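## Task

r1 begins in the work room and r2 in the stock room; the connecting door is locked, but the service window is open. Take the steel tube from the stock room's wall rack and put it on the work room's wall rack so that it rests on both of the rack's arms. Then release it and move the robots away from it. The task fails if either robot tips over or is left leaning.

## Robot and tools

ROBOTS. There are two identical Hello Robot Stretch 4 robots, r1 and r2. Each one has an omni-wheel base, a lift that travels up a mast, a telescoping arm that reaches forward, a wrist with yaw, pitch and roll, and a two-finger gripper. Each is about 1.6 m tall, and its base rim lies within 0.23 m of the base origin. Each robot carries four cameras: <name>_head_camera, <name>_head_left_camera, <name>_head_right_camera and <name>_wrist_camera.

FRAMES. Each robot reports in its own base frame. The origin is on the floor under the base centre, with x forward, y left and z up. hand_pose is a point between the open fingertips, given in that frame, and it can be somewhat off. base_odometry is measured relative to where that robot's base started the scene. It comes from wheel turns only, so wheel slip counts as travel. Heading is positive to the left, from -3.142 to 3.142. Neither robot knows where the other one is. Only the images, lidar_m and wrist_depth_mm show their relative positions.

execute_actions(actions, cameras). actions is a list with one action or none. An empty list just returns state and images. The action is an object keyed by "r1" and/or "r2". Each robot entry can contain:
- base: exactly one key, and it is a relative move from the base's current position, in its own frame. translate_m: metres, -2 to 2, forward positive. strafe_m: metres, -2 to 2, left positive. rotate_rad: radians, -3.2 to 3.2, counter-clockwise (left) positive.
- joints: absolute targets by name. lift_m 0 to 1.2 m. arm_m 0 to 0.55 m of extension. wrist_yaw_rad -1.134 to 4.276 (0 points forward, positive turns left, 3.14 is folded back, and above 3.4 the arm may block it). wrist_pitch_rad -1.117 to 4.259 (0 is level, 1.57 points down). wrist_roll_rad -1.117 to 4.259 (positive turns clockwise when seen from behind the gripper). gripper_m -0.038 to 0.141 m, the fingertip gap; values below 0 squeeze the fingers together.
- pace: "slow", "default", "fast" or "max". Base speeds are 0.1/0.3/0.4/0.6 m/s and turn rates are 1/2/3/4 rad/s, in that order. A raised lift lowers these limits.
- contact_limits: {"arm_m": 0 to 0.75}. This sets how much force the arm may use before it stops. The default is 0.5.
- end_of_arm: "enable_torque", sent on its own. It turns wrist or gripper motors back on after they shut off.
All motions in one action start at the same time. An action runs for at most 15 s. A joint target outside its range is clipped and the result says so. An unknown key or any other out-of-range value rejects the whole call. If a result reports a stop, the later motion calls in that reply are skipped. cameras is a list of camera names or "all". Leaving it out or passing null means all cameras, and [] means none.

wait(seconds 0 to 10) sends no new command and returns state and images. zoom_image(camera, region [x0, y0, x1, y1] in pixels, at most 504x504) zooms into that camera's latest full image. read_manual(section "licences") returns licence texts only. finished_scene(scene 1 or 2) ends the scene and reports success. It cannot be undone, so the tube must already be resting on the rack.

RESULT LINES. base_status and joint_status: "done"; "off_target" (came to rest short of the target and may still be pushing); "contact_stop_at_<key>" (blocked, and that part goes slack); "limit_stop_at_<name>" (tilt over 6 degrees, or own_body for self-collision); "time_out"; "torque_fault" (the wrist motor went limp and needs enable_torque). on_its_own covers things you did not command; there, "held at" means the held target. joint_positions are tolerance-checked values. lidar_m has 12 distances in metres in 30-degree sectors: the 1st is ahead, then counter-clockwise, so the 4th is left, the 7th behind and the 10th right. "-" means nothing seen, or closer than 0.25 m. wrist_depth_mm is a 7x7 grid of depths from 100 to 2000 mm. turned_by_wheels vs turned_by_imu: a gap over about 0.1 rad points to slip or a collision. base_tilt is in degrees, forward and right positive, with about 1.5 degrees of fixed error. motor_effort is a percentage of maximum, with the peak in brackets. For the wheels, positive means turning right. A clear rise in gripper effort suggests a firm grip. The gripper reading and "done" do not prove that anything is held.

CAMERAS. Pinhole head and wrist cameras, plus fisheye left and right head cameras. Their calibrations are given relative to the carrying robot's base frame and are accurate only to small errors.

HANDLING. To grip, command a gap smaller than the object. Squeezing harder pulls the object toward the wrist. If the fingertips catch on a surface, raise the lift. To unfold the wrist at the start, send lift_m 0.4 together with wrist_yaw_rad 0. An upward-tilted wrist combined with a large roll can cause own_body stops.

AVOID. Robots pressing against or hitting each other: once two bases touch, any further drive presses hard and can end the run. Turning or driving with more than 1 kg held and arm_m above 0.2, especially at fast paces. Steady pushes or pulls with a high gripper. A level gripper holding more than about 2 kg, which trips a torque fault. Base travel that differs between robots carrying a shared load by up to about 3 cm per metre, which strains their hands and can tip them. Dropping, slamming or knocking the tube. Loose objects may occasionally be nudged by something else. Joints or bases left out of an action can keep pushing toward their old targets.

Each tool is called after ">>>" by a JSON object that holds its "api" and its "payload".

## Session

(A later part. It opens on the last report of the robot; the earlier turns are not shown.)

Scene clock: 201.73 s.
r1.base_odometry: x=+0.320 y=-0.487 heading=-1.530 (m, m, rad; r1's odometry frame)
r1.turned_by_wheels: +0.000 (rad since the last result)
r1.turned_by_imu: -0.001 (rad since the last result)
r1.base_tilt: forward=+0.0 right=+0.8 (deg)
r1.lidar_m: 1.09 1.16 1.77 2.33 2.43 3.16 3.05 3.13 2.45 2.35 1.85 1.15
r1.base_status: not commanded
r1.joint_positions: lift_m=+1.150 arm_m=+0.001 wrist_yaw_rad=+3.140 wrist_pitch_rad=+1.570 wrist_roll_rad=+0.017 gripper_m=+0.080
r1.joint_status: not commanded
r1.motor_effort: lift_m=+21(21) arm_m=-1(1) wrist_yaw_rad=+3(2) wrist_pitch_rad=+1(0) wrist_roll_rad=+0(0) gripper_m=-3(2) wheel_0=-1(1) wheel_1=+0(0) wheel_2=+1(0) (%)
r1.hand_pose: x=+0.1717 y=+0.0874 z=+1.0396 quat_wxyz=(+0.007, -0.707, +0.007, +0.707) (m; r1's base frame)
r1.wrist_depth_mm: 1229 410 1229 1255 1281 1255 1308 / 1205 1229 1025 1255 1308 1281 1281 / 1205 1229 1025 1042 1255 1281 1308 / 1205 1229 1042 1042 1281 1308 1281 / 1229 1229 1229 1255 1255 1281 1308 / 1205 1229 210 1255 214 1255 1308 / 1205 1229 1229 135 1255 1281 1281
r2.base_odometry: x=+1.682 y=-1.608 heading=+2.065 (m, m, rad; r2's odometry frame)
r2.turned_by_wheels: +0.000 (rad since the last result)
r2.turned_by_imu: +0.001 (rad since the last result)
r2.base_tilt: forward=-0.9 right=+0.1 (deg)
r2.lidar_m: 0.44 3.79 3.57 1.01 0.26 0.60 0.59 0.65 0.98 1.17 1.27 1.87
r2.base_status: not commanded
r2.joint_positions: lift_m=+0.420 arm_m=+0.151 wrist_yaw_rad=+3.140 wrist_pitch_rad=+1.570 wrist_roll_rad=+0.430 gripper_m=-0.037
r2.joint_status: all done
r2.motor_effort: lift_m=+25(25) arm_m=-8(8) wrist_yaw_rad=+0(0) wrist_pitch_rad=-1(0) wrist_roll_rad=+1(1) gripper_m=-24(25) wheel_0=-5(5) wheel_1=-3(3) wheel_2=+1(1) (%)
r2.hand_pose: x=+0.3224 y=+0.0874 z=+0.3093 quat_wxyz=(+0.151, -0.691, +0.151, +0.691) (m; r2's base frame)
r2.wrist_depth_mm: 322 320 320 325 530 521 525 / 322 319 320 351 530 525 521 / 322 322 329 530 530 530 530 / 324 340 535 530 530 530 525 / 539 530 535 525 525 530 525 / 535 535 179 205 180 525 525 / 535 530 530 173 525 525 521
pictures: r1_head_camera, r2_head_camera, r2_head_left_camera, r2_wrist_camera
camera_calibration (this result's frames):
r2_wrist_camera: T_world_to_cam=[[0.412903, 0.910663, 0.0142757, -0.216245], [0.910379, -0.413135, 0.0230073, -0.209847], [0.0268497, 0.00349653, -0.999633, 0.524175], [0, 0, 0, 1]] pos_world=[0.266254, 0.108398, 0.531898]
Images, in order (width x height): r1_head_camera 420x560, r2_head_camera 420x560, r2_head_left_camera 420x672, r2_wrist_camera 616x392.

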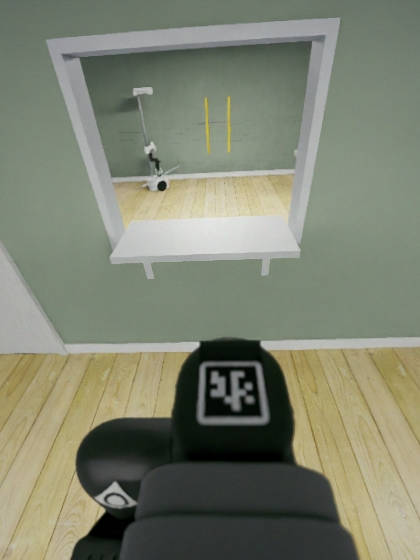

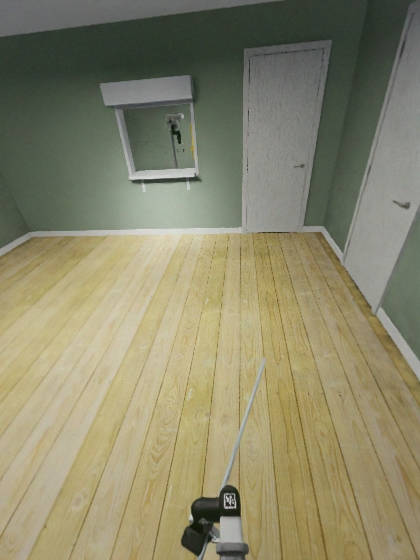

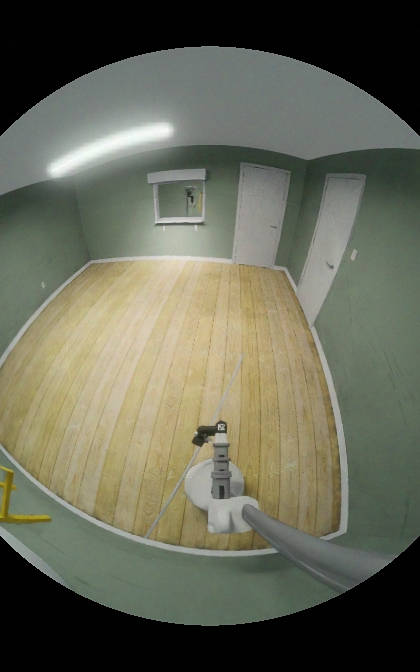

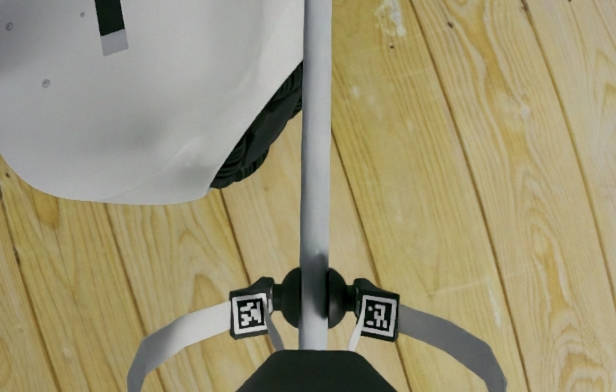

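>>> {"api": "execute_actions", "payload": {"actions": [{"r2":{"base":{"translate_m":1.6}}}], "cameras": []}}

>>> {"api": "execute_actions", "payload": {"actions": [{"r2":{"base":{"strafe_m":0.68},"joints":{"lift_m":1.19},"pace":"slow"}}], "cameras": ["r2_head_left_camera","r2_wrist_camera","r2_head_camera","r1_head_camera"]}}

Scene clock: 214.63 s.
r1.base_odometry: x=+0.320 y=-0.487 heading=-1.530 (m, m, rad; r1's odometry frame)
r1.turned_by_wheels: +0.000 (rad since the last result)
r1.turned_by_imu: -0.003 (rad since the last result)
r1.base_tilt: forward=+0.0 right=+0.7 (deg)
r1.lidar_m: 1.11 1.17 1.75 2.32 2.45 3.14 3.07 3.15 2.45 2.34 1.83 1.18
r1.base_status: not commanded
r1.joint_positions: lift_m=+1.150 arm_m=+0.001 wrist_yaw_rad=+3.140 wrist_pitch_rad=+1.570 wrist_roll_rad=+0.017 gripper_m=+0.080
r1.joint_status: not commanded
r1.motor_effort: lift_m=+21(21) arm_m=-1(1) wrist_yaw_rad=+2(2) wrist_pitch_rad=+0(1) wrist_roll_rad=+0(0) gripper_m=-4(1) wheel_0=-1(1) wheel_1=+0(0) wheel_2=+1(1) (%)
r1.hand_pose: x=+0.1717 y=+0.0874 z=+1.0396 quat_wxyz=(+0.007, -0.707, +0.007, +0.707) (m; r1's base frame)
r1.wrist_depth_mm: 1205 413 1229 1229 1281 1281 1281 / 1205 1205 1042 1255 1255 1255 1281 / 1229 1229 1042 1042 1281 1308 1281 / 1205 1229 1042 1042 1255 1281 1308 / 1205 1205 1229 1255 1281 1281 1308 / 1205 1205 209 1281 214 1281 1281 / 1205 1229 1205 135 1255 1281 1308
r2.base_odometry: x=+0.923 y=-0.200 heading=+2.065 (m, m, rad; r2's odometry frame)
r2.turned_by_wheels: +0.000 (rad since the last result)
r2.turned_by_imu: +0.006 (rad since the last result)
r2.base_tilt: forward=-0.9 right=+0.1 (deg)
r2.lidar_m: 0.44 2.07 3.30 3.36 0.26 2.04 2.18 1.74 1.34 1.32 1.41 2.08
r2.base_status: done
r2.joint_positions: lift_m=+0.420 arm_m=+0.151 wrist_yaw_rad=+3.140 wrist_pitch_rad=+1.571 wrist_roll_rad=+0.430 gripper_m=-0.037
r2.joint_status: not commanded
r2.motor_effort: lift_m=+24(25) arm_m=-8(8) wrist_yaw_rad=+0(1) wrist_pitch_rad=+0(1) wrist_roll_rad=+1(1) gripper_m=-26(25) wheel_0=+4(9) wheel_1=+1(9) wheel_2=+0(10) (%)
r2.hand_pose: x=+0.3224 y=+0.0874 z=+0.3093 quat_wxyz=(+0.151, -0.691, +0.151, +0.691) (m; r2's base frame)
r2.wrist_depth_mm: 319 322 320 327 535 530 530 / 320 322 319 355 535 530 525 / 320 320 329 530 525 530 525 / 324 340 530 530 530 525 521 / 539 535 530 530 530 525 525 / 539 535 179 206 180 521 521 / 539 535 535 214 521 525 517
pictures: none
No camera images: the call's "cameras" was empty. Leave "cameras" out to get every camera's image.

Scene clock: 222.60 s.
r1.base_odometry: x=+0.320 y=-0.487 heading=-1.530 (m, m, rad; r1's odometry frame)
r1.turned_by_wheels: +0.000 (rad since the last result)
r1.turned_by_imu: -0.002 (rad since the last result)
r1.base_tilt: forward=+0.1 right=+0.7 (deg)
r1.lidar_m: 1.09 1.15 1.74 2.32 2.46 3.15 3.06 3.15 2.47 2.33 1.83 1.17
r1.base_status: not commanded
r1.joint_positions: lift_m=+1.150 arm_m=+0.001 wrist_yaw_rad=+3.140 wrist_pitch_rad=+1.570 wrist_roll_rad=+0.017 gripper_m=+0.080
r1.joint_status: not commanded
r1.motor_effort: lift_m=+21(21) arm_m=+0(1) wrist_yaw_rad=+1(2) wrist_pitch_rad=+1(1) wrist_roll_rad=+0(0) gripper_m=-1(2) wheel_0=-1(1) wheel_1=-1(0) wheel_2=+1(0) (%)
r1.hand_pose: x=+0.1717 y=+0.0874 z=+1.0396 quat_wxyz=(+0.007, -0.707, +0.007, +0.707) (m; r1's base frame)
r1.wrist_depth_mm: 1229 410 1229 1255 1255 1281 1308 / 1205 1229 1042 1255 1308 1281 1308 / 1205 1205 1025 1042 1255 1281 1308 / 1205 1205 1042 1042 1281 1308 1308 / 1229 1205 1229 1255 1281 1308 1308 / 1205 1205 210 1255 214 1281 1281 / 1205 1205 1229 135 1255 1281 1308
r2.base_odometry: x=+0.324 y=-0.522 heading=+2.065 (m, m, rad; r2's odometry frame)
r2.turned_by_wheels: +0.000 (rad since the last result)
r2.turned_by_imu: +0.001 (rad since the last result)
r2.base_tilt: forward=-0.8 right=+0.1 (deg)
r2.lidar_m: 0.36 0.25 2.73 0.25 0.29 0.57 2.10 2.34 2.03 2.01 2.16 2.15
r2.base_status: done
r2.joint_positions: lift_m=+1.190 arm_m=+0.151 wrist_yaw_rad=+3.140 wrist_pitch_rad=+1.570 wrist_roll_rad=+0.430 gripper_m=-0.037
r2.joint_status: all done
r2.motor_effort: lift_m=+25(26) arm_m=-8(8) wrist_yaw_rad=+0(1) wrist_pitch_rad=-1(1) wrist_roll_rad=+0(1) gripper_m=-24(24) wheel_0=-4(11) wheel_1=+3(8) wheel_2=+0(0) (%)
r2.hand_pose: x=+0.3223 y=+0.0874 z=+1.0793 quat_wxyz=(+0.151, -0.691, +0.151, +0.691) (m; r2's base frame)
r2.wrist_depth_mm: 459 1281 1308 1281 1255 1281 1281 / 1308 1336 1098 1098 1308 1308 1281 / 1308 1308 1098 1078 1308 1281 1281 / 1308 1308 1281 1308 1308 1255 1281 / 1308 1308 1281 1308 1281 1281 1281 / 1308 1308 180 206 180 1281 1281 / 1281 1308 1281 215 1281 1255 1281
pictures: r1_head_camera, r2_head_camera, r2_head_left_camera, r2_wrist_camera
camera_calibration (this result's frames):
r2_wrist_camera: T_world_to_cam=[[0.412912, 0.91066, 0.0142317, -0.227143], [0.910378, -0.413142, 0.0229099, -0.227348], [0.0267428, 0.00349649, -0.999636, 1.29394], [0, 0, 0, 1]] pos_world=[0.266159, 0.108399, 1.30191]
Images, in order (width x height): r1_head_camera 420x560, r2_head_camera 420x560, r2_head_left_camera 420x672, r2_wrist_camera 616x392.

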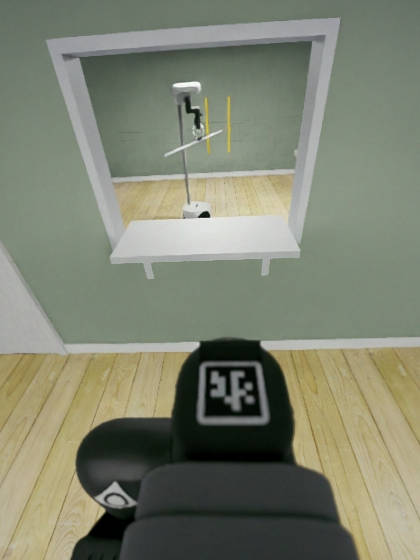

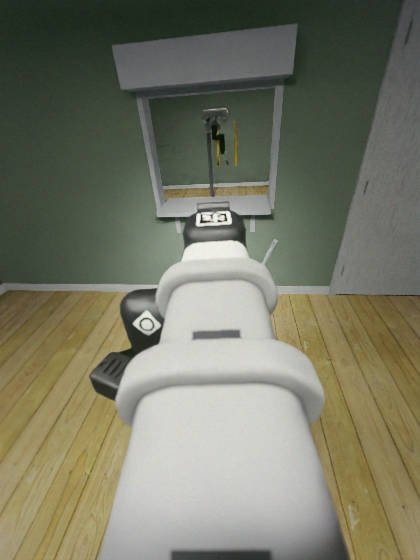

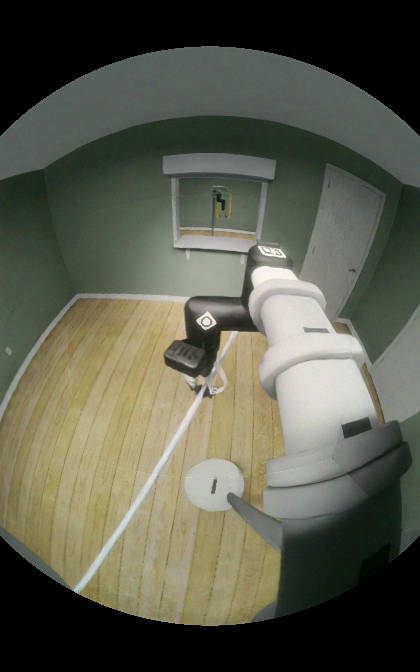

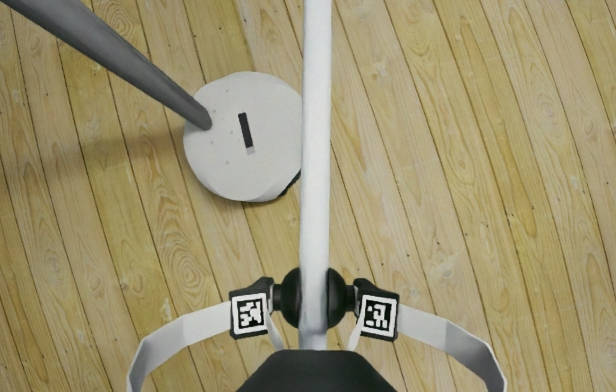

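>>> {"api": "execute_actions", "payload": {"actions": [{"r2":{"base":{"translate_m":1.0}}}], "cameras": ["r2_head_camera","r1_head_camera"]}}

Scene clock: 232.83 s.
r1.base_odometry: x=+0.320 y=-0.487 heading=-1.530 (m, m, rad; r1's odometry frame)
r1.turned_by_wheels: +0.000 (rad since the last result)
r1.turned_by_imu: -0.002 (rad since the last result)
r1.base_tilt: forward=+0.2 right=+0.8 (deg)
r1.lidar_m: 1.09 1.16 1.78 2.32 2.43 3.17 3.06 3.14 2.44 2.35 1.84 1.15
r1.base_status: not commanded
r1.joint_positions: lift_m=+1.150 arm_m=+0.001 wrist_yaw_rad=+3.140 wrist_pitch_rad=+1.570 wrist_roll_rad=+0.017 gripper_m=+0.080
r1.joint_status: not commanded
r1.motor_effort: lift_m=+21(21) arm_m=-1(1) wrist_yaw_rad=+2(2) wrist_pitch_rad=+1(1) wrist_roll_rad=+0(0) gripper_m=-5(5) wheel_0=-1(1) wheel_1=+0(0) wheel_2=+0(0) (%)
r1.hand_pose: x=+0.1717 y=+0.0874 z=+1.0396 quat_wxyz=(+0.007, -0.707, +0.007, +0.707) (m; r1's base frame)
r1.wrist_depth_mm: 1205 410 1255 1255 1255 1281 1308 / 1205 1229 1042 1255 1281 1308 1281 / 1205 1229 1042 1042 1255 1281 1308 / 1205 1229 1025 1042 1229 1281 1281 / 1205 1205 1205 1255 1281 1308 1308 / 1205 1205 209 1229 213 1281 1308 / 1205 1205 1229 135 1281 1281 1308
r2.base_odometry: x=-0.150 y=+0.358 heading=+2.066 (m, m, rad; r2's odometry frame)
r2.turned_by_wheels: +0.001 (rad since the last result)
r2.turned_by_imu: +0.004 (rad since the last result)
r2.base_tilt: forward=-0.9 right=-0.2 (deg)
r2.lidar_m: 0.36 0.25 1.82 0.25 0.30 0.59 3.14 2.74 2.11 2.08 1.47 1.01
r2.base_status: done
r2.joint_positions: lift_m=+1.190 arm_m=+0.151 wrist_yaw_rad=+3.140 wrist_pitch_rad=+1.571 wrist_roll_rad=+0.430 gripper_m=-0.037
r2.joint_status: not commanded
r2.motor_effort: lift_m=+23(24) arm_m=-8(8) wrist_yaw_rad=+0(0) wrist_pitch_rad=-1(2) wrist_roll_rad=+1(0) gripper_m=-25(24) wheel_0=+4(11) wheel_1=+3(7) wheel_2=+1(10) (%)
r2.hand_pose: x=+0.3224 y=+0.0874 z=+1.0794 quat_wxyz=(+0.151, -0.691, +0.151, +0.691) (m; r2's base frame)
r2.wrist_depth_mm: 462 1336 1308 1281 1308 1281 1281 / 1281 1308 1098 1098 1308 1281 1281 / 1336 1281 1078 1078 1281 1308 1255 / 1308 1308 1308 1281 1281 1281 1255 / 1308 1308 1281 1336 1255 1308 1255 / 1308 1308 179 205 180 1229 1308 / 1308 1308 1281 214 1255 1281 1255
pictures: r1_head_camera, r2_head_camera
Images, in order (width x height): r1_head_camera 420x560, r2_head_camera 420x560.

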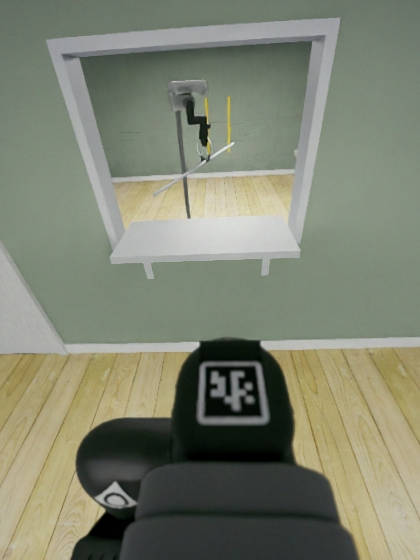

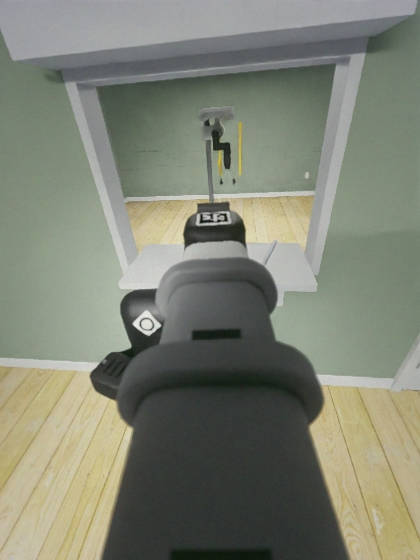

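>>> {"api": "execute_actions", "payload": {"actions": [{"r2":{"base":{"translate_m":0.8},"joints":{"arm_m":0.2}}}], "cameras": ["r2_head_left_camera","r2_wrist_camera","r1_head_camera"]}}

Scene clock: 238.80 s.
r1.base_odometry: x=+0.320 y=-0.487 heading=-1.530 (m, m, rad; r1's odometry frame)
r1.turned_by_wheels: +0.000 (rad since the last result)
r1.turned_by_imu: -0.001 (rad since the last result)
r1.base_tilt: forward=+0.1 right=+0.7 (deg)
r1.lidar_m: 0.82 0.67 1.77 2.32 2.43 3.19 3.04 3.12 2.47 2.35 1.82 1.16
r1.base_status: not commanded
r1.joint_positions: lift_m=+1.150 arm_m=+0.001 wrist_yaw_rad=+3.140 wrist_pitch_rad=+1.570 wrist_roll_rad=+0.017 gripper_m=+0.080
r1.joint_status: not commanded
r1.motor_effort: lift_m=+21(21) arm_m=-1(1) wrist_yaw_rad=+2(0) wrist_pitch_rad=+2(3) wrist_roll_rad=+0(0) gripper_m=-2(3) wheel_0=-1(1) wheel_1=-1(1) wheel_2=+1(0) (%)
r1.hand_pose: x=+0.1717 y=+0.0874 z=+1.0396 quat_wxyz=(+0.007, -0.707, +0.007, +0.707) (m; r1's base frame)
r1.wrist_depth_mm: 1229 413 1205 1255 1281 1281 1308 / 1205 1205 1042 1255 1281 1281 1308 / 1205 1229 1042 1042 1281 1281 1308 / 1205 1229 1042 1042 1281 1281 1308 / 1229 1205 1229 1229 1281 1281 1308 / 1205 1229 209 1255 214 1281 1308 / 1205 1229 1229 135 1281 1308 1308
r2.base_odometry: x=-0.531 y=+1.062 heading=+2.066 (m, m, rad; r2's odometry frame)
r2.turned_by_wheels: +0.000 (rad since the last result)
r2.turned_by_imu: +0.003 (rad since the last result)
r2.base_tilt: forward=-0.8 right=+0.0 (deg)
r2.lidar_m: 0.25 0.25 0.32 0.25 0.29 4.02 3.99 2.85 2.23 0.98 0.27 0.25
r2.base_status: done
r2.joint_positions: lift_m=+1.190 arm_m=+0.199 wrist_yaw_rad=+3.140 wrist_pitch_rad=+1.571 wrist_roll_rad=+0.430 gripper_m=-0.037
r2.joint_status: all done
r2.motor_effort: lift_m=+23(23) arm_m=+8(8) wrist_yaw_rad=+0(1) wrist_pitch_rad=-1(3) wrist_roll_rad=+1(1) gripper_m=-23(24) wheel_0=+3(13) wheel_1=+2(9) wheel_2=+0(10) (%)
r2.hand_pose: x=+0.3696 y=+0.0874 z=+1.0794 quat_wxyz=(+0.151, -0.691, +0.151, +0.691) (m; r2's base frame)
r2.wrist_depth_mm: 1308 1308 1308 1255 1281 1281 1281 / 1308 1308 1098 1078 1308 384 384 / 1308 1281 1098 387 387 384 384 / 1308 392 389 384 387 384 384 / 389 389 387 387 382 382 382 / 387 392 179 204 180 382 384 / 389 384 387 173 384 379 382
pictures: r1_head_camera, r2_head_left_camera, r2_wrist_camera
camera_calibration (this result's frames):
r2_wrist_camera: T_world_to_cam=[[0.412956, 0.910638, 0.0143391, -0.246805], [0.91035, -0.413191, 0.0231476, -0.270651], [0.0270039, 0.00349463, -0.999629, 1.29269], [0, 0, 0, 1]] pos_world=[0.313399, 0.108402, 1.30202]
Images, in order (width x height): r1_head_camera 420x560, r2_head_left_camera 420x672, r2_wrist_camera 616x392.

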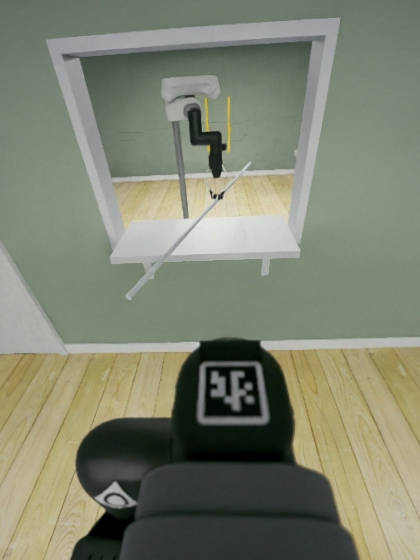

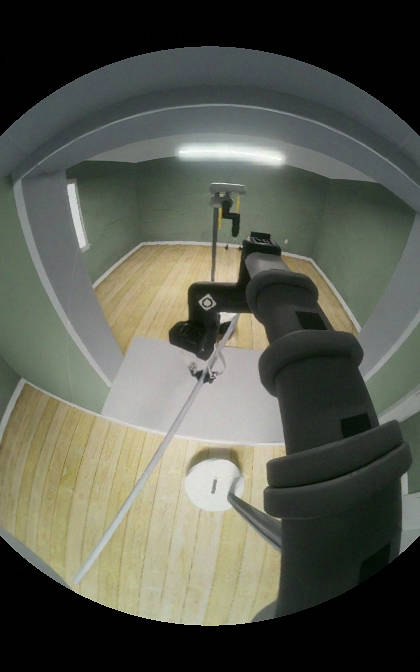

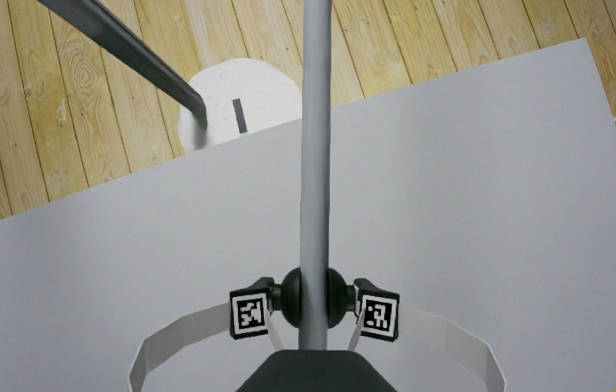

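>>> {"api": "execute_actions", "payload": {"actions": [{"r2":{"joints":{"arm_m":0.32,"lift_m":1.048},"pace":"slow"}}], "cameras": ["r2_wrist_camera"]}}

>>> {"api": "execute_actions", "payload": {"actions": [{"r2":{"joints":{"gripper_m":0.06,"lift_m":1.055},"pace":"slow"}}], "cameras": ["r2_wrist_camera","r1_head_camera"]}}

>>> {"api": "zoom_image", "payload": {"camera": "r1_head_camera", "region": [90,150,310,340]}}

Scene clock: 245.77 s.
r1.base_odometry: x=+0.320 y=-0.487 heading=-1.530 (m, m, rad; r1's odometry frame)
r1.turned_by_wheels: +0.000 (rad since the last result)
r1.turned_by_imu: -0.001 (rad since the last result)
r1.base_tilt: forward=+0.1 right=+0.7 (deg)
r1.lidar_m: 0.74 0.60 1.76 2.33 2.42 3.15 3.05 3.15 2.47 2.35 1.82 1.16
r1.base_status: not commanded
r1.joint_positions: lift_m=+1.150 arm_m=+0.001 wrist_yaw_rad=+3.140 wrist_pitch_rad=+1.570 wrist_roll_rad=+0.017 gripper_m=+0.080
r1.joint_status: not commanded
r1.motor_effort: lift_m=+21(21) arm_m=-1(1) wrist_yaw_rad=+1(1) wrist_pitch_rad=+2(0) wrist_roll_rad=+0(0) gripper_m=-3(2) wheel_0=-1(1) wheel_1=-1(0) wheel_2=+1(1) (%)
r1.hand_pose: x=+0.1717 y=+0.0874 z=+1.0396 quat_wxyz=(+0.007, -0.707, +0.007, +0.707) (m; r1's base frame)
r1.wrist_depth_mm: 1205 413 1229 1255 1255 1281 1281 / 1205 1229 1042 1255 1281 1281 1308 / 1205 1229 1025 1042 1255 1281 1308 / 1205 1229 1060 1042 1255 1281 1281 / 1205 1229 1255 1255 1281 1281 1308 / 1205 1229 210 1255 213 1281 1308 / 1205 1205 1229 135 1281 1281 1308
r2.base_odometry: x=-0.531 y=+1.062 heading=+2.066 (m, m, rad; r2's odometry frame)
r2.turned_by_wheels: +0.000 (rad since the last result)
r2.turned_by_imu: +0.002 (rad since the last result)
r2.base_tilt: forward=-0.9 right=-0.3 (deg)
r2.lidar_m: 0.25 0.25 0.25 0.26 0.34 4.00 3.97 2.85 2.24 0.99 0.27 0.25
r2.base_status: not commanded
r2.joint_positions: lift_m=+1.048 arm_m=+0.319 wrist_yaw_rad=+3.140 wrist_pitch_rad=+1.571 wrist_roll_rad=+0.430 gripper_m=-0.037
r2.joint_status: all done
r2.motor_effort: lift_m=+19(22) arm_m=+8(9) wrist_yaw_rad=+1(0) wrist_pitch_rad=-1(1) wrist_roll_rad=+0(0) gripper_m=-25(24) wheel_0=+4(3) wheel_1=+2(2) wheel_2=+0(0) (%)
r2.hand_pose: x=+0.4895 y=+0.0874 z=+0.9377 quat_wxyz=(+0.151, -0.691, +0.151, +0.691) (m; r2's base frame)
r2.wrist_depth_mm: 249 248 248 245 245 245 - / 248 248 247 245 244 245 243 / 248 247 246 246 244 244 243 / 246 247 245 246 244 243 243 / 246 246 244 245 243 242 241 / 247 245 179 206 180 242 241 / 246 245 244 173 242 240 -
pictures: r2_wrist_camera
camera_calibration (this result's frames):
r2_wrist_camera: T_world_to_cam=[[0.412957, 0.910638, 0.0143155, -0.294272], [0.910352, -0.41319, 0.0230955, -0.376491], [0.0269467, 0.00349474, -0.999631, 1.14785], [0, 0, 0, 1]] pos_world=[0.43333, 0.108402, 1.16033]
Images, in order (width x height): r2_wrist_camera 616x392.

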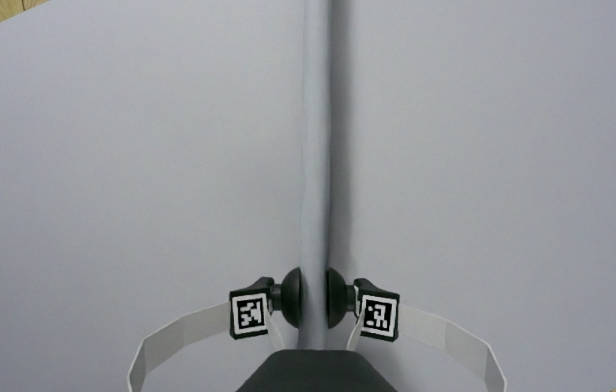

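Scene clock: 249.03 s.
r1.base_odometry: x=+0.320 y=-0.487 heading=-1.530 (m, m, rad; r1's odometry frame)
r1.turned_by_wheels: +0.000 (rad since the last result)
r1.turned_by_imu: -0.001 (rad since the last result)
r1.base_tilt: forward=+0.1 right=+0.8 (deg)
r1.lidar_m: 0.73 0.60 1.74 2.33 2.45 3.17 3.06 3.11 2.49 2.33 1.82 1.16
r1.base_status: not commanded
r1.joint_positions: lift_m=+1.150 arm_m=+0.001 wrist_yaw_rad=+3.140 wrist_pitch_rad=+1.570 wrist_roll_rad=+0.017 gripper_m=+0.080
r1.joint_status: not commanded
r1.motor_effort: lift_m=+21(21) arm_m=-1(1) wrist_yaw_rad=+2(2) wrist_pitch_rad=+0(1) wrist_roll_rad=+0(0) gripper_m=-3(6) wheel_0=-1(1) wheel_1=+0(1) wheel_2=+1(1) (%)
r1.hand_pose: x=+0.1717 y=+0.0874 z=+1.0396 quat_wxyz=(+0.007, -0.707, +0.007, +0.707) (m; r1's base frame)
r1.wrist_depth_mm: 1205 413 1229 1255 1281 1281 1308 / 1229 1205 1042 1255 1281 1281 1308 / 1205 1205 1042 1042 1281 1281 1308 / 1229 1229 1042 1042 1281 1281 1308 / 1205 1229 1255 1229 1255 1281 1308 / 1205 1229 210 1255 214 1281 1308 / 1205 1205 1229 135 1281 1281 1308
r2.base_odometry: x=-0.531 y=+1.062 heading=+2.066 (m, m, rad; r2's odometry frame)
r2.turned_by_wheels: +0.000 (rad since the last result)
r2.turned_by_imu: +0.001 (rad since the last result)
r2.base_tilt: forward=-1.0 right=-0.1 (deg)
r2.lidar_m: 0.25 0.25 0.25 0.27 0.36 4.00 3.96 2.87 2.25 0.99 0.29 0.25
r2.base_status: not commanded
r2.joint_positions: lift_m=+1.055 arm_m=+0.319 wrist_yaw_rad=+3.140 wrist_pitch_rad=+1.570 wrist_roll_rad=+0.430 gripper_m=+0.060
r2.joint_status: all done
r2.motor_effort: lift_m=+20(26) arm_m=+8(8) wrist_yaw_rad=+0(0) wrist_pitch_rad=+1(2) wrist_roll_rad=+0(0) gripper_m=-3(23) wheel_0=+3(3) wheel_1=+2(2) wheel_2=+0(0) (%)
r2.hand_pose: x=+0.4893 y=+0.0874 z=+0.9446 quat_wxyz=(+0.151, -0.690, +0.152, +0.691) (m; r2's base frame)
r2.wrist_depth_mm: 255 256 254 254 254 253 - / 257 255 254 254 254 252 252 / 254 255 254 253 253 252 252 / 256 254 253 254 253 252 251 / 254 254 253 251 252 251 251 / 253 254 193 252 194 251 249 / 253 252 254 136 251 249 -
pictures: r1_head_camera, r2_wrist_camera
camera_calibration (this result's frames):
r2_wrist_camera: T_world_to_cam=[[0.412913, 0.910662, 0.0140308, -0.294006], [0.910392, -0.413137, 0.0224649, -0.375909], [0.0262546, 0.00349744, -0.999649, 1.15511], [0, 0, 0, 1]] pos_world=[0.433297, 0.108399, 1.16728]
Images, in order (width x height): r1_head_camera 420x560, r2_wrist_camera 616x392.

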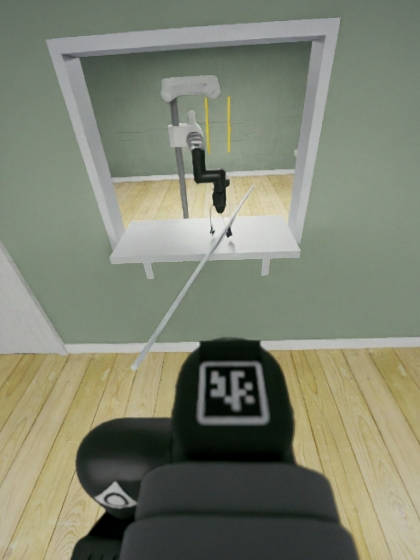

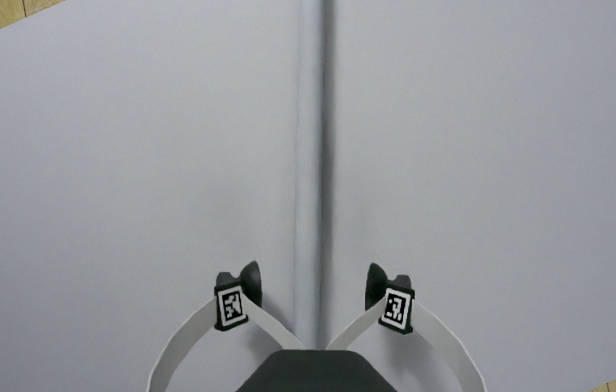

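Region (90, 150, 310, 340) of r1_head_camera's 420x560 image, scaled by 2.291, with more detail than that image has; it fills the top 435 rows of this view, and the rest is white.

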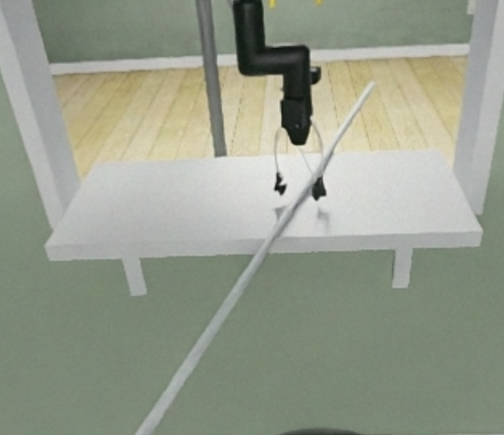

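>>> {"api": "execute_actions", "payload": {"actions": [{"r2":{"joints":{"lift_m":1.19}},"r1":{"base":{"strafe_m":-0.087},"joints":{"lift_m":1.19,"wrist_roll_rad":0.34}}}], "cameras": ["r2_wrist_camera"]}}

>>> {"api": "execute_actions", "payload": {"actions": [{"r2":{"base":{"translate_m":-0.7},"joints":{"arm_m":0.05}}}], "cameras": []}}

>>> {"api": "execute_actions", "payload": {"actions": [{"r1":{"base":{"translate_m":0.95},"joints":{"arm_m":0.17}},"r2":{"base":{"translate_m":-0.4}}}], "cameras": ["r1_wrist_camera","r1_head_left_camera","r2_head_camera"]}}

Scene clock: 259.17 s.
r1.base_odometry: x=+0.233 y=-0.491 heading=-1.530 (m, m, rad; r1's odometry frame)
r1.turned_by_wheels: +0.000 (rad since the last result)
r1.turned_by_imu: -0.002 (rad since the last result)
r1.base_tilt: forward=+0.1 right=+0.8 (deg)
r1.lidar_m: 0.92 0.71 1.77 2.40 2.50 3.18 3.07 3.13 2.37 2.25 1.81 1.31
r1.base_status: done
r1.joint_positions: lift_m=+1.190 arm_m=+0.001 wrist_yaw_rad=+3.140 wrist_pitch_rad=+1.570 wrist_roll_rad=+0.340 gripper_m=+0.080
r1.joint_status: all done
r1.motor_effort: lift_m=+21(23) arm_m=-1(1) wrist_yaw_rad=+2(2) wrist_pitch_rad=+1(1) wrist_roll_rad=+1(4) gripper_m=-3(3) wheel_0=-2(9) wheel_1=+0(10) wheel_2=+0(1) (%)
r1.hand_pose: x=+0.1717 y=+0.0874 z=+1.0795 quat_wxyz=(+0.120, -0.697, +0.120, +0.697) (m; r1's base frame)
r1.wrist_depth_mm: 359 1281 1281 1281 1308 1308 1336 / 349 1281 1281 1281 1308 1336 1336 / 1229 1255 1060 1308 1308 1308 1336 / 1255 1255 1078 1281 1308 1336 1366 / 1255 1255 1281 1281 1308 1336 1336 / 1229 1255 210 1281 213 1336 1336 / 1255 1255 1281 135 1281 1336 1336
r2.base_odometry: x=-0.531 y=+1.062 heading=+2.066 (m, m, rad; r2's odometry frame)
r2.turned_by_wheels: +0.000 (rad since the last result)
r2.turned_by_imu: +0.001 (rad since the last result)
r2.base_tilt: forward=-1.0 right=+0.0 (deg)
r2.lidar_m: 0.25 0.25 0.25 0.25 0.34 4.01 3.98 2.88 2.22 1.00 0.26 0.25
r2.base_status: not commanded
r2.joint_positions: lift_m=+1.190 arm_m=+0.319 wrist_yaw_rad=+3.140 wrist_pitch_rad=+1.570 wrist_roll_rad=+0.430 gripper_m=+0.060
r2.joint_status: all done
r2.motor_effort: lift_m=+22(22) arm_m=+8(8) wrist_yaw_rad=+0(0) wrist_pitch_rad=+1(1) wrist_roll_rad=+1(0) gripper_m=-2(3) wheel_0=+3(3) wheel_1=+3(2) wheel_2=+0(0) (%)
r2.hand_pose: x=+0.4893 y=+0.0874 z=+1.0795 quat_wxyz=(+0.151, -0.690, +0.152, +0.691) (m; r2's base frame)
r2.wrist_depth_mm: 1336 1336 759 389 389 387 387 / 1308 389 392 389 389 389 384 / 392 389 387 389 384 387 384 / 389 389 389 389 384 384 384 / 389 387 389 389 389 384 384 / 392 384 193 387 194 384 382 / 389 389 389 136 384 1308 1281
pictures: r2_wrist_camera
camera_calibration (this result's frames):
r2_wrist_camera: T_world_to_cam=[[0.412913, 0.910662, 0.0140308, -0.2959], [0.910392, -0.413137, 0.0224649, -0.378942], [0.0262546, 0.00349744, -0.999649, 1.28996], [0, 0, 0, 1]] pos_world=[0.4333, 0.108399, 1.30218]
Images, in order (width x height): r2_wrist_camera 616x392.

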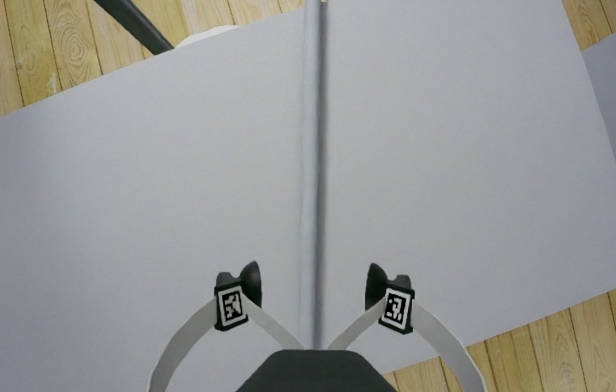

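Scene clock: 263.00 s.
r1.base_odometry: x=+0.233 y=-0.491 heading=-1.530 (m, m, rad; r1's odometry frame)
r1.turned_by_wheels: +0.000 (rad since the last result)
r1.turned_by_imu: -0.001 (rad since the last result)
r1.base_tilt: forward=+0.1 right=+0.8 (deg)
r1.lidar_m: 0.90 0.73 1.78 2.41 2.53 3.12 3.07 3.13 2.36 2.25 1.84 1.31
r1.base_status: not commanded
r1.joint_positions: lift_m=+1.190 arm_m=+0.001 wrist_yaw_rad=+3.140 wrist_pitch_rad=+1.570 wrist_roll_rad=+0.340 gripper_m=+0.080
r1.joint_status: not commanded
r1.motor_effort: lift_m=+21(22) arm_m=-1(1) wrist_yaw_rad=+1(2) wrist_pitch_rad=+0(0) wrist_roll_rad=+1(1) gripper_m=-4(3) wheel_0=-1(1) wheel_1=+0(0) wheel_2=+0(0) (%)
r1.hand_pose: x=+0.1717 y=+0.0874 z=+1.0795 quat_wxyz=(+0.120, -0.697, +0.120, +0.697) (m; r1's base frame)
r1.wrist_depth_mm: 362 1255 1281 1308 1308 1336 1336 / 349 1255 1281 1308 1336 1336 1336 / 1229 1281 1078 1281 1308 1336 1336 / 1281 1255 1078 1281 1308 1336 1336 / 1255 1281 1281 1281 1336 1308 1366 / 1229 1255 210 1281 214 1308 1308 / 1255 1255 1281 135 1308 1336 1366
r2.base_odometry: x=-0.198 y=+0.446 heading=+2.066 (m, m, rad; r2's odometry frame)
r2.turned_by_wheels: +0.000 (rad since the last result)
r2.turned_by_imu: +0.000 (rad since the last result)
r2.base_tilt: forward=-0.8 right=-0.1 (deg)
r2.lidar_m: 0.89 0.58 1.67 2.58 2.80 3.29 3.22 2.77 2.13 2.10 1.34 0.91
r2.base_status: done
r2.joint_positions: lift_m=+1.190 arm_m=+0.051 wrist_yaw_rad=+3.140 wrist_pitch_rad=+1.570 wrist_roll_rad=+0.430 gripper_m=+0.060
r2.joint_status: all done
r2.motor_effort: lift_m=+20(22) arm_m=-8(8) wrist_yaw_rad=+0(1) wrist_pitch_rad=+1(0) wrist_roll_rad=+1(1) gripper_m=-2(3) wheel_0=-3(7) wheel_1=-1(8) wheel_2=+0(11) (%)
r2.hand_pose: x=+0.2222 y=+0.0874 z=+1.0796 quat_wxyz=(+0.151, -0.690, +0.151, +0.691) (m; r2's base frame)
r2.wrist_depth_mm: 397 1308 1308 1336 1281 1281 1308 / 392 621 1308 1281 1281 1308 1308 / 1308 1308 1098 1078 1308 1255 1281 / 1281 1281 1078 1078 1281 1308 1308 / 1281 1308 1308 1281 1281 1281 1308 / 1308 1281 193 1281 194 1308 1308 / 1281 1308 1308 136 1281 1255 1255
pictures: none
No camera images: the call's "cameras" was empty. Leave "cameras" out to get every camera's image.

Scene clock: 267.67 s.
r1.base_odometry: x=+0.273 y=-1.440 heading=-1.529 (m, m, rad; r1's odometry frame)
r1.turned_by_wheels: +0.000 (rad since the last result)
r1.turned_by_imu: -0.006 (rad since the last result)
r1.base_tilt: forward=+0.0 right=+0.8 (deg)
r1.lidar_m: 0.25 0.25 0.25 1.23 0.25 0.41 4.08 3.30 2.36 1.33 0.25 0.25
r1.base_status: done
r1.joint_positions: lift_m=+1.190 arm_m=+0.169 wrist_yaw_rad=+3.140 wrist_pitch_rad=+1.570 wrist_roll_rad=+0.340 gripper_m=+0.080
r1.joint_status: all done
r1.motor_effort: lift_m=+21(22) arm_m=+7(8) wrist_yaw_rad=+2(1) wrist_pitch_rad=+0(1) wrist_roll_rad=+1(2) gripper_m=-1(3) wheel_0=+0(2) wheel_1=+1(2) wheel_2=+1(10) (%)
r1.hand_pose: x=+0.3396 y=+0.0874 z=+1.0796 quat_wxyz=(+0.120, -0.697, +0.120, +0.697) (m; r1's base frame)
r1.wrist_depth_mm: 1255 1008 1281 1308 1281 1336 404 / 1229 1255 1078 1078 394 397 402 / 1255 1255 384 389 394 397 402 / 375 377 384 387 394 399 402 / 375 379 382 387 392 397 404 / 375 379 210 387 214 399 402 / 375 379 384 135 392 399 402
r2.base_odometry: x=-0.008 y=+0.094 heading=+2.065 (m, m, rad; r2's odometry frame)
r2.turned_by_wheels: -0.001 (rad since the last result)
r2.turned_by_imu: +0.001 (rad since the last result)
r2.base_tilt: forward=-0.9 right=-0.2 (deg)
r2.lidar_m: 1.15 0.94 2.31 2.63 2.80 2.86 2.83 2.72 2.09 2.05 1.86 1.31
r2.base_status: done
r2.joint_positions: lift_m=+1.190 arm_m=+0.051 wrist_yaw_rad=+3.140 wrist_pitch_rad=+1.570 wrist_roll_rad=+0.430 gripper_m=+0.060
r2.joint_status: not commanded
r2.motor_effort: lift_m=+21(21) arm_m=-8(8) wrist_yaw_rad=+0(0) wrist_pitch_rad=+0(0) wrist_roll_rad=+1(1) gripper_m=-2(2) wheel_0=-4(6) wheel_1=-3(6) wheel_2=+0(8) (%)
r2.hand_pose: x=+0.2222 y=+0.0874 z=+1.0796 quat_wxyz=(+0.151, -0.690, +0.151, +0.691) (m; r2's base frame)
r2.wrist_depth_mm: 399 1281 1281 1308 1281 1281 1336 / 389 627 1308 1281 1336 1281 1281 / 1308 1308 1078 1118 1308 1308 1255 / 1336 1308 1078 1078 1308 1308 1281 / 1308 1281 1281 1255 1308 1281 1281 / 1281 1336 193 1281 193 1281 1308 / 1308 1308 1255 136 1308 1281 1281
pictures: r1_head_left_camera, r1_wrist_camera, r2_head_camera
camera_calibration (this result's frames):
r1_wrist_camera: T_world_to_cam=[[0.313697, 0.947916, 0.0552186, -0.258143], [0.949409, -0.314031, -0.00274723, -0.235984], [0.0147362, 0.0532868, -0.998471, 1.29478], [0, 0, 0, 1]] pos_world=[0.285944, 0.101597, 1.30641]
Images, in order (width x height): r1_head_left_camera 420x672, r1_wrist_camera 616x392, r2_head_camera 420x560.

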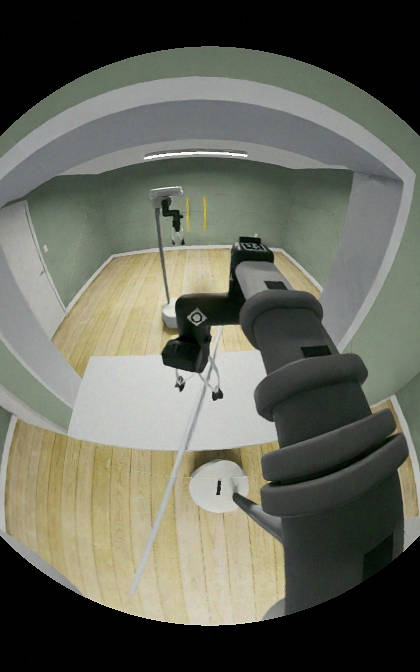

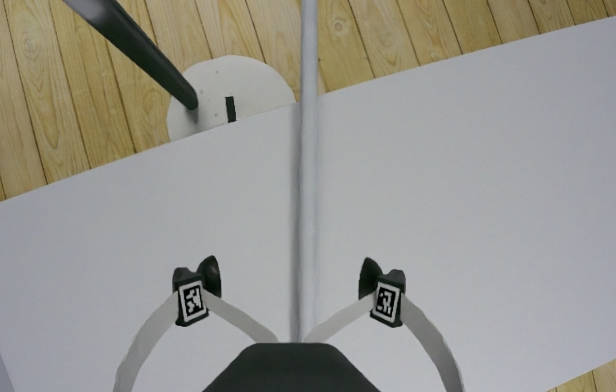

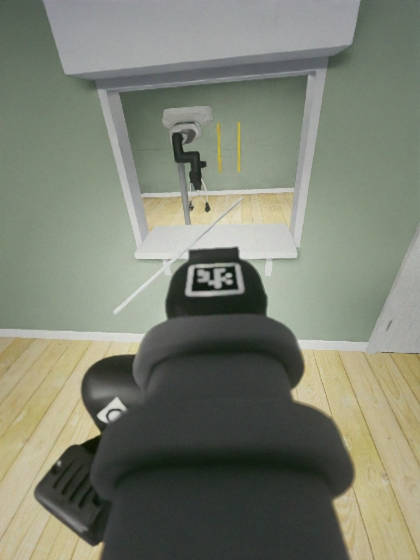

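>>> {"api": "execute_actions", "payload": {"actions": [{"r1":{"base":{"strafe_m":0.012},"joints":{"arm_m":0.192,"lift_m":1.07,"gripper_m":0.06}}}], "cameras": ["r1_wrist_camera"]}}

Scene clock: 274.93 s.
r1.base_odometry: x=+0.285 y=-1.440 heading=-1.529 (m, m, rad; r1's odometry frame)
r1.turned_by_wheels: +0.000 (rad since the last result)
r1.turned_by_imu: -0.001 (rad since the last result)
r1.base_tilt: forward=+0.1 right=+0.8 (deg)
r1.lidar_m: 0.25 0.25 0.25 1.22 0.37 0.36 4.09 3.32 2.38 1.31 0.25 0.25
r1.base_status: done
r1.joint_positions: lift_m=+1.070 arm_m=+0.191 wrist_yaw_rad=+3.140 wrist_pitch_rad=+1.570 wrist_roll_rad=+0.340 gripper_m=+0.060
r1.joint_status: all done
r1.motor_effort: lift_m=+17(20) arm_m=+7(6) wrist_yaw_rad=+2(0) wrist_pitch_rad=-1(1) wrist_roll_rad=+1(1) gripper_m=-1(1) wheel_0=-1(3) wheel_1=+1(7) wheel_2=+0(1) (%)
r1.hand_pose: x=+0.3615 y=+0.0874 z=+0.9599 quat_wxyz=(+0.120, -0.697, +0.120, +0.697) (m; r1's base frame)
r1.wrist_depth_mm: 1138 842 1160 270 273 277 279 / 1138 715 266 270 273 276 278 / 260 263 266 268 272 277 278 / 259 264 266 268 272 276 278 / 259 264 265 268 272 274 278 / 259 262 209 267 198 274 278 / 258 260 265 135 272 276 277
r2.base_odometry: x=-0.008 y=+0.094 heading=+2.065 (m, m, rad; r2's odometry frame)
r2.turned_by_wheels: +0.000 (rad since the last result)
r2.turned_by_imu: +0.001 (rad since the last result)
r2.base_tilt: forward=-1.0 right=+0.0 (deg)
r2.lidar_m: 1.15 0.91 2.33 2.62 2.84 2.84 2.82 2.70 2.09 2.06 1.84 1.31
r2.base_status: not commanded
r2.joint_positions: lift_m=+1.190 arm_m=+0.051 wrist_yaw_rad=+3.140 wrist_pitch_rad=+1.570 wrist_roll_rad=+0.430 gripper_m=+0.060
r2.joint_status: not commanded
r2.motor_effort: lift_m=+21(21) arm_m=-8(8) wrist_yaw_rad=+0(0) wrist_pitch_rad=+0(1) wrist_roll_rad=+1(1) gripper_m=-2(2) wheel_0=-4(4) wheel_1=-3(3) wheel_2=+0(0) (%)
r2.hand_pose: x=+0.2222 y=+0.0874 z=+1.0796 quat_wxyz=(+0.151, -0.690, +0.151, +0.691) (m; r2's base frame)
r2.wrist_depth_mm: 394 1308 1336 1281 1336 1308 1336 / 392 627 1281 1308 1281 1308 1281 / 1308 1308 1098 1098 1308 1281 1308 / 1281 1255 1078 1098 1281 1281 1281 / 1308 1308 1336 1281 1308 1255 1281 / 1308 1255 192 1281 194 1281 1281 / 1308 1281 1281 136 1281 1281 1308
pictures: r1_wrist_camera
camera_calibration (this result's frames):
r1_wrist_camera: T_world_to_cam=[[0.313699, 0.947918, 0.0551786, -0.258384], [0.94941, -0.314026, -0.00286874, -0.257034], [0.0146082, 0.0532871, -0.998472, 1.17504], [0, 0, 0, 1]] pos_world=[0.30792, 0.101597, 1.18677]
Images, in order (width x height): r1_wrist_camera 616x392.

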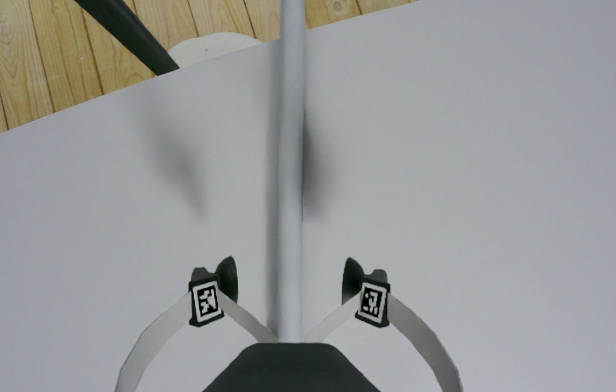

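>>> {"api": "execute_actions", "payload": {"actions": [{"r1":{"joints":{"lift_m":1.045,"gripper_m":0.035},"pace":"slow"}}], "cameras": []}}

>>> {"api": "execute_actions", "payload": {"actions": [{"r1":{"joints":{"gripper_m":-0.038}}}], "cameras": []}}

>>> {"api": "execute_actions", "payload": {"actions": [{"r1":{"joints":{"lift_m":1.11},"pace":"slow"}}], "cameras": ["r1_wrist_camera","r1_head_left_camera","r2_head_camera"]}}

Scene clock: 279.57 s.
r1.base_odometry: x=+0.285 y=-1.440 heading=-1.529 (m, m, rad; r1's odometry frame)
r1.turned_by_wheels: +0.000 (rad since the last result)
r1.turned_by_imu: -0.001 (rad since the last result)
r1.base_tilt: forward=+0.1 right=+0.8 (deg)
r1.lidar_m: 0.25 0.25 0.25 1.25 0.35 0.41 4.09 3.35 2.39 1.32 0.26 0.25
r1.base_status: not commanded
r1.joint_positions: lift_m=+1.045 arm_m=+0.191 wrist_yaw_rad=+3.140 wrist_pitch_rad=+1.570 wrist_roll_rad=+0.340 gripper_m=+0.035
r1.joint_status: all done
r1.motor_effort: lift_m=+16(16) arm_m=+7(7) wrist_yaw_rad=+0(1) wrist_pitch_rad=+1(0) wrist_roll_rad=+1(1) gripper_m=-5(3) wheel_0=-1(1) wheel_1=+1(1) wheel_2=+0(0) (%)
r1.hand_pose: x=+0.3615 y=+0.0874 z=+0.9350 quat_wxyz=(+0.120, -0.697, +0.120, +0.697) (m; r1's base frame)
r1.wrist_depth_mm: 1118 831 1025 244 247 251 253 / 1118 239 242 244 247 250 252 / 236 239 242 244 248 251 253 / 236 239 241 244 247 250 253 / 236 238 240 244 247 249 253 / 236 238 190 227 246 250 253 / 236 236 240 138 246 250 252
r2.base_odometry: x=-0.008 y=+0.094 heading=+2.065 (m, m, rad; r2's odometry frame)
r2.turned_by_wheels: +0.000 (rad since the last result)
r2.turned_by_imu: +0.001 (rad since the last result)
r2.base_tilt: forward=-0.9 right=-0.2 (deg)
r2.lidar_m: 1.17 0.91 2.29 2.63 2.82 2.86 2.84 2.73 2.10 2.04 1.85 1.31
r2.base_status: not commanded
r2.joint_positions: lift_m=+1.190 arm_m=+0.051 wrist_yaw_rad=+3.140 wrist_pitch_rad=+1.570 wrist_roll_rad=+0.430 gripper_m=+0.060
r2.joint_status: not commanded
r2.motor_effort: lift_m=+21(21) arm_m=-8(8) wrist_yaw_rad=+0(0) wrist_pitch_rad=+1(1) wrist_roll_rad=+1(0) gripper_m=-2(2) wheel_0=-4(4) wheel_1=-3(3) wheel_2=+0(0) (%)
r2.hand_pose: x=+0.2222 y=+0.0874 z=+1.0796 quat_wxyz=(+0.151, -0.690, +0.151, +0.691) (m; r2's base frame)
r2.wrist_depth_mm: 397 1308 1308 1308 1336 1281 1281 / 389 634 1308 1281 1336 1308 1308 / 1308 1308 1078 1098 1308 1281 1281 / 1308 1308 1078 1098 1281 1308 1281 / 1281 1281 1308 1281 1281 1336 1255 / 1308 1308 193 1281 193 1281 1281 / 1308 1281 1255 136 1281 1281 1255
pictures: none
No camera images: the call's "cameras" was empty. Leave "cameras" out to get every camera's image.

Scene clock: 281.00 s.
r1.base_odometry: x=+0.285 y=-1.440 heading=-1.529 (m, m, rad; r1's odometry frame)
r1.turned_by_wheels: +0.000 (rad since the last result)
r1.turned_by_imu: +0.000 (rad since the last result)
r1.base_tilt: forward=+0.1 right=+0.8 (deg)
r1.lidar_m: 0.25 0.25 0.26 1.23 0.35 0.44 4.11 3.32 2.41 1.35 0.26 0.25
r1.base_status: not commanded
r1.joint_positions: lift_m=+1.045 arm_m=+0.191 wrist_yaw_rad=+3.140 wrist_pitch_rad=+1.570 wrist_roll_rad=+0.340 gripper_m=-0.037
r1.joint_status: all done
r1.motor_effort: lift_m=+19(19) arm_m=+7(7) wrist_yaw_rad=+1(2) wrist_pitch_rad=-1(0) wrist_roll_rad=+1(1) gripper_m=-31(32) wheel_0=-1(1) wheel_1=+1(1) wheel_2=+0(0) (%)
r1.hand_pose: x=+0.3616 y=+0.0874 z=+0.9347 quat_wxyz=(+0.120, -0.697, +0.120, +0.697) (m; r1's base frame)
r1.wrist_depth_mm: 1118 831 1042 243 247 249 252 / 1118 238 241 243 246 249 252 / 235 237 240 243 246 248 251 / 235 237 240 243 246 249 250 / 235 236 239 242 245 248 250 / 235 236 179 202 179 248 250 / 235 236 239 214 245 248 251
r2.base_odometry: x=-0.008 y=+0.094 heading=+2.065 (m, m, rad; r2's odometry frame)
r2.turned_by_wheels: +0.000 (rad since the last result)
r2.turned_by_imu: +0.000 (rad since the last result)
r2.base_tilt: forward=-1.0 right=+0.1 (deg)
r2.lidar_m: 1.14 0.93 2.32 2.62 2.81 2.86 2.84 2.75 2.09 2.04 1.83 1.30
r2.base_status: not commanded
r2.joint_positions: lift_m=+1.190 arm_m=+0.051 wrist_yaw_rad=+3.140 wrist_pitch_rad=+1.570 wrist_roll_rad=+0.430 gripper_m=+0.060
r2.joint_status: not commanded
r2.motor_effort: lift_m=+21(20) arm_m=-8(8) wrist_yaw_rad=+0(0) wrist_pitch_rad=+0(0) wrist_roll_rad=+1(1) gripper_m=-3(3) wheel_0=-4(4) wheel_1=-3(3) wheel_2=+0(0) (%)
r2.hand_pose: x=+0.2222 y=+0.0874 z=+1.0796 quat_wxyz=(+0.151, -0.690, +0.151, +0.691) (m; r2's base frame)
r2.wrist_depth_mm: 397 1336 1308 1255 1308 1308 1308 / 392 634 1281 1308 1308 1255 1281 / 1336 1281 1098 1060 1308 1308 1281 / 1336 1308 1060 1098 1308 1255 1281 / 1308 1308 1308 1336 1281 1308 1281 / 1281 1308 193 1308 193 1281 1308 / 1308 1281 1336 136 1281 1281 1281
pictures: none
No camera images: the call's "cameras" was empty. Leave "cameras" out to get every camera's image.

Scene clock: 282.43 s.
r1.base_odometry: x=+0.285 y=-1.440 heading=-1.529 (m, m, rad; r1's odometry frame)
r1.turned_by_wheels: +0.000 (rad since the last result)
r1.turned_by_imu: +0.000 (rad since the last result)
r1.base_tilt: forward=+0.0 right=+0.8 (deg)
r1.lidar_m: 0.25 0.25 0.25 1.21 0.31 0.42 4.10 3.31 2.40 1.28 0.25 0.25
r1.base_status: not commanded
r1.joint_positions: lift_m=+1.110 arm_m=+0.191 wrist_yaw_rad=+3.140 wrist_pitch_rad=+1.570 wrist_roll_rad=+0.340 gripper_m=-0.037
r1.joint_status: all done
r1.motor_effort: lift_m=+25(26) arm_m=+7(7) wrist_yaw_rad=+1(2) wrist_pitch_rad=+1(2) wrist_roll_rad=+1(1) gripper_m=-31(30) wheel_0=-1(1) wheel_1=+1(1) wheel_2=+0(0) (%)
r1.hand_pose: x=+0.3616 y=+0.0874 z=+0.9993 quat_wxyz=(+0.120, -0.697, +0.120, +0.697) (m; r1's base frame)
r1.wrist_depth_mm: 1182 976 1205 309 312 315 317 / 1160 1182 306 307 310 315 319 / 297 301 304 309 310 314 317 / 297 300 303 306 310 315 319 / 298 300 303 306 309 315 319 / 297 300 178 201 179 314 317 / 297 298 301 215 310 312 317
r2.base_odometry: x=-0.008 y=+0.094 heading=+2.065 (m, m, rad; r2's odometry frame)
r2.turned_by_wheels: +0.000 (rad since the last result)
r2.turned_by_imu: +0.000 (rad since the last result)
r2.base_tilt: forward=-0.9 right=+0.0 (deg)
r2.lidar_m: 1.15 0.94 2.28 2.62 2.80 2.89 2.82 2.74 2.09 2.06 1.85 1.31
r2.base_status: not commanded
r2.joint_positions: lift_m=+1.190 arm_m=+0.051 wrist_yaw_rad=+3.140 wrist_pitch_rad=+1.570 wrist_roll_rad=+0.430 gripper_m=+0.060
r2.joint_status: not commanded
r2.motor_effort: lift_m=+21(21) arm_m=-8(7) wrist_yaw_rad=+0(0) wrist_pitch_rad=+0(0) wrist_roll_rad=+1(0) gripper_m=-2(2) wheel_0=-4(4) wheel_1=-3(3) wheel_2=+0(0) (%)
r2.hand_pose: x=+0.2222 y=+0.0874 z=+1.0796 quat_wxyz=(+0.151, -0.690, +0.151, +0.691) (m; r2's base frame)
r2.wrist_depth_mm: 397 1308 1281 1255 1281 1308 1281 / 394 634 1281 1308 1281 1281 1308 / 1308 1308 1098 1060 1281 1255 1308 / 1308 1308 1078 1098 1308 1308 1281 / 1308 1308 1308 1281 1281 1255 1308 / 1308 1281 192 1308 194 1281 1281 / 1308 1281 1281 136 1281 1281 1308
pictures: r1_head_left_camera, r1_wrist_camera, r2_head_camera
camera_calibration (this result's frames):
r1_wrist_camera: T_world_to_cam=[[0.313678, 0.947918, 0.0552967, -0.260702], [0.949411, -0.314026, -0.00250943, -0.257391], [0.0149859, 0.0532864, -0.998467, 1.21419], [0, 0, 0, 1]] pos_world=[0.30795, 0.101597, 1.2261]
Images, in order (width x height): r1_head_left_camera 420x672, r1_wrist_camera 616x392, r2_head_camera 420x560.

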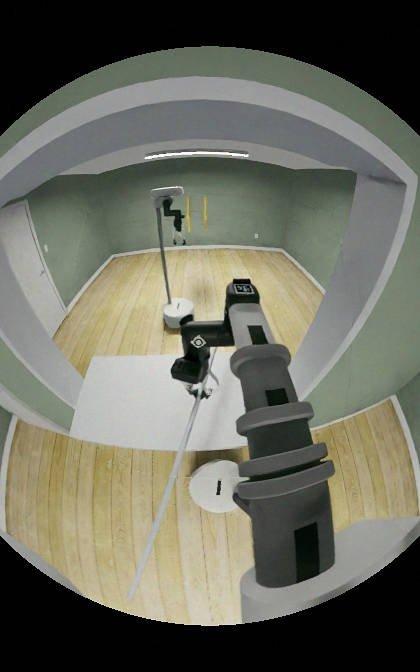

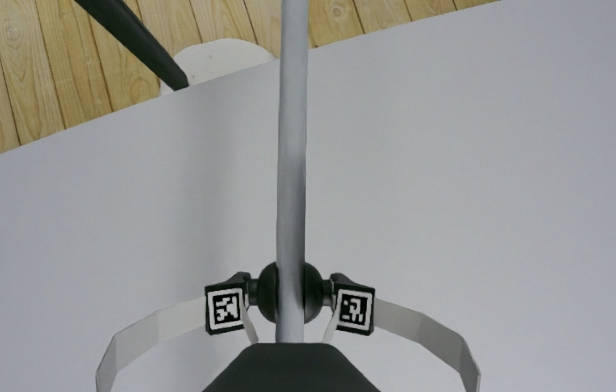

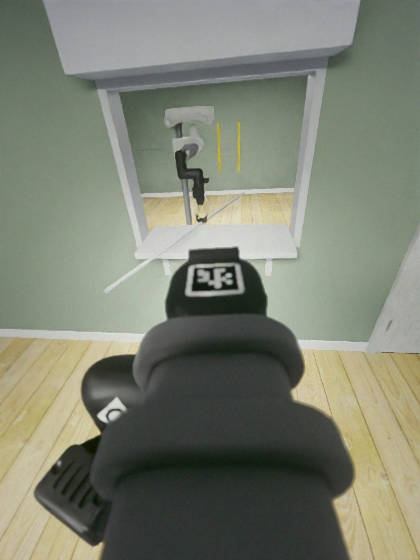

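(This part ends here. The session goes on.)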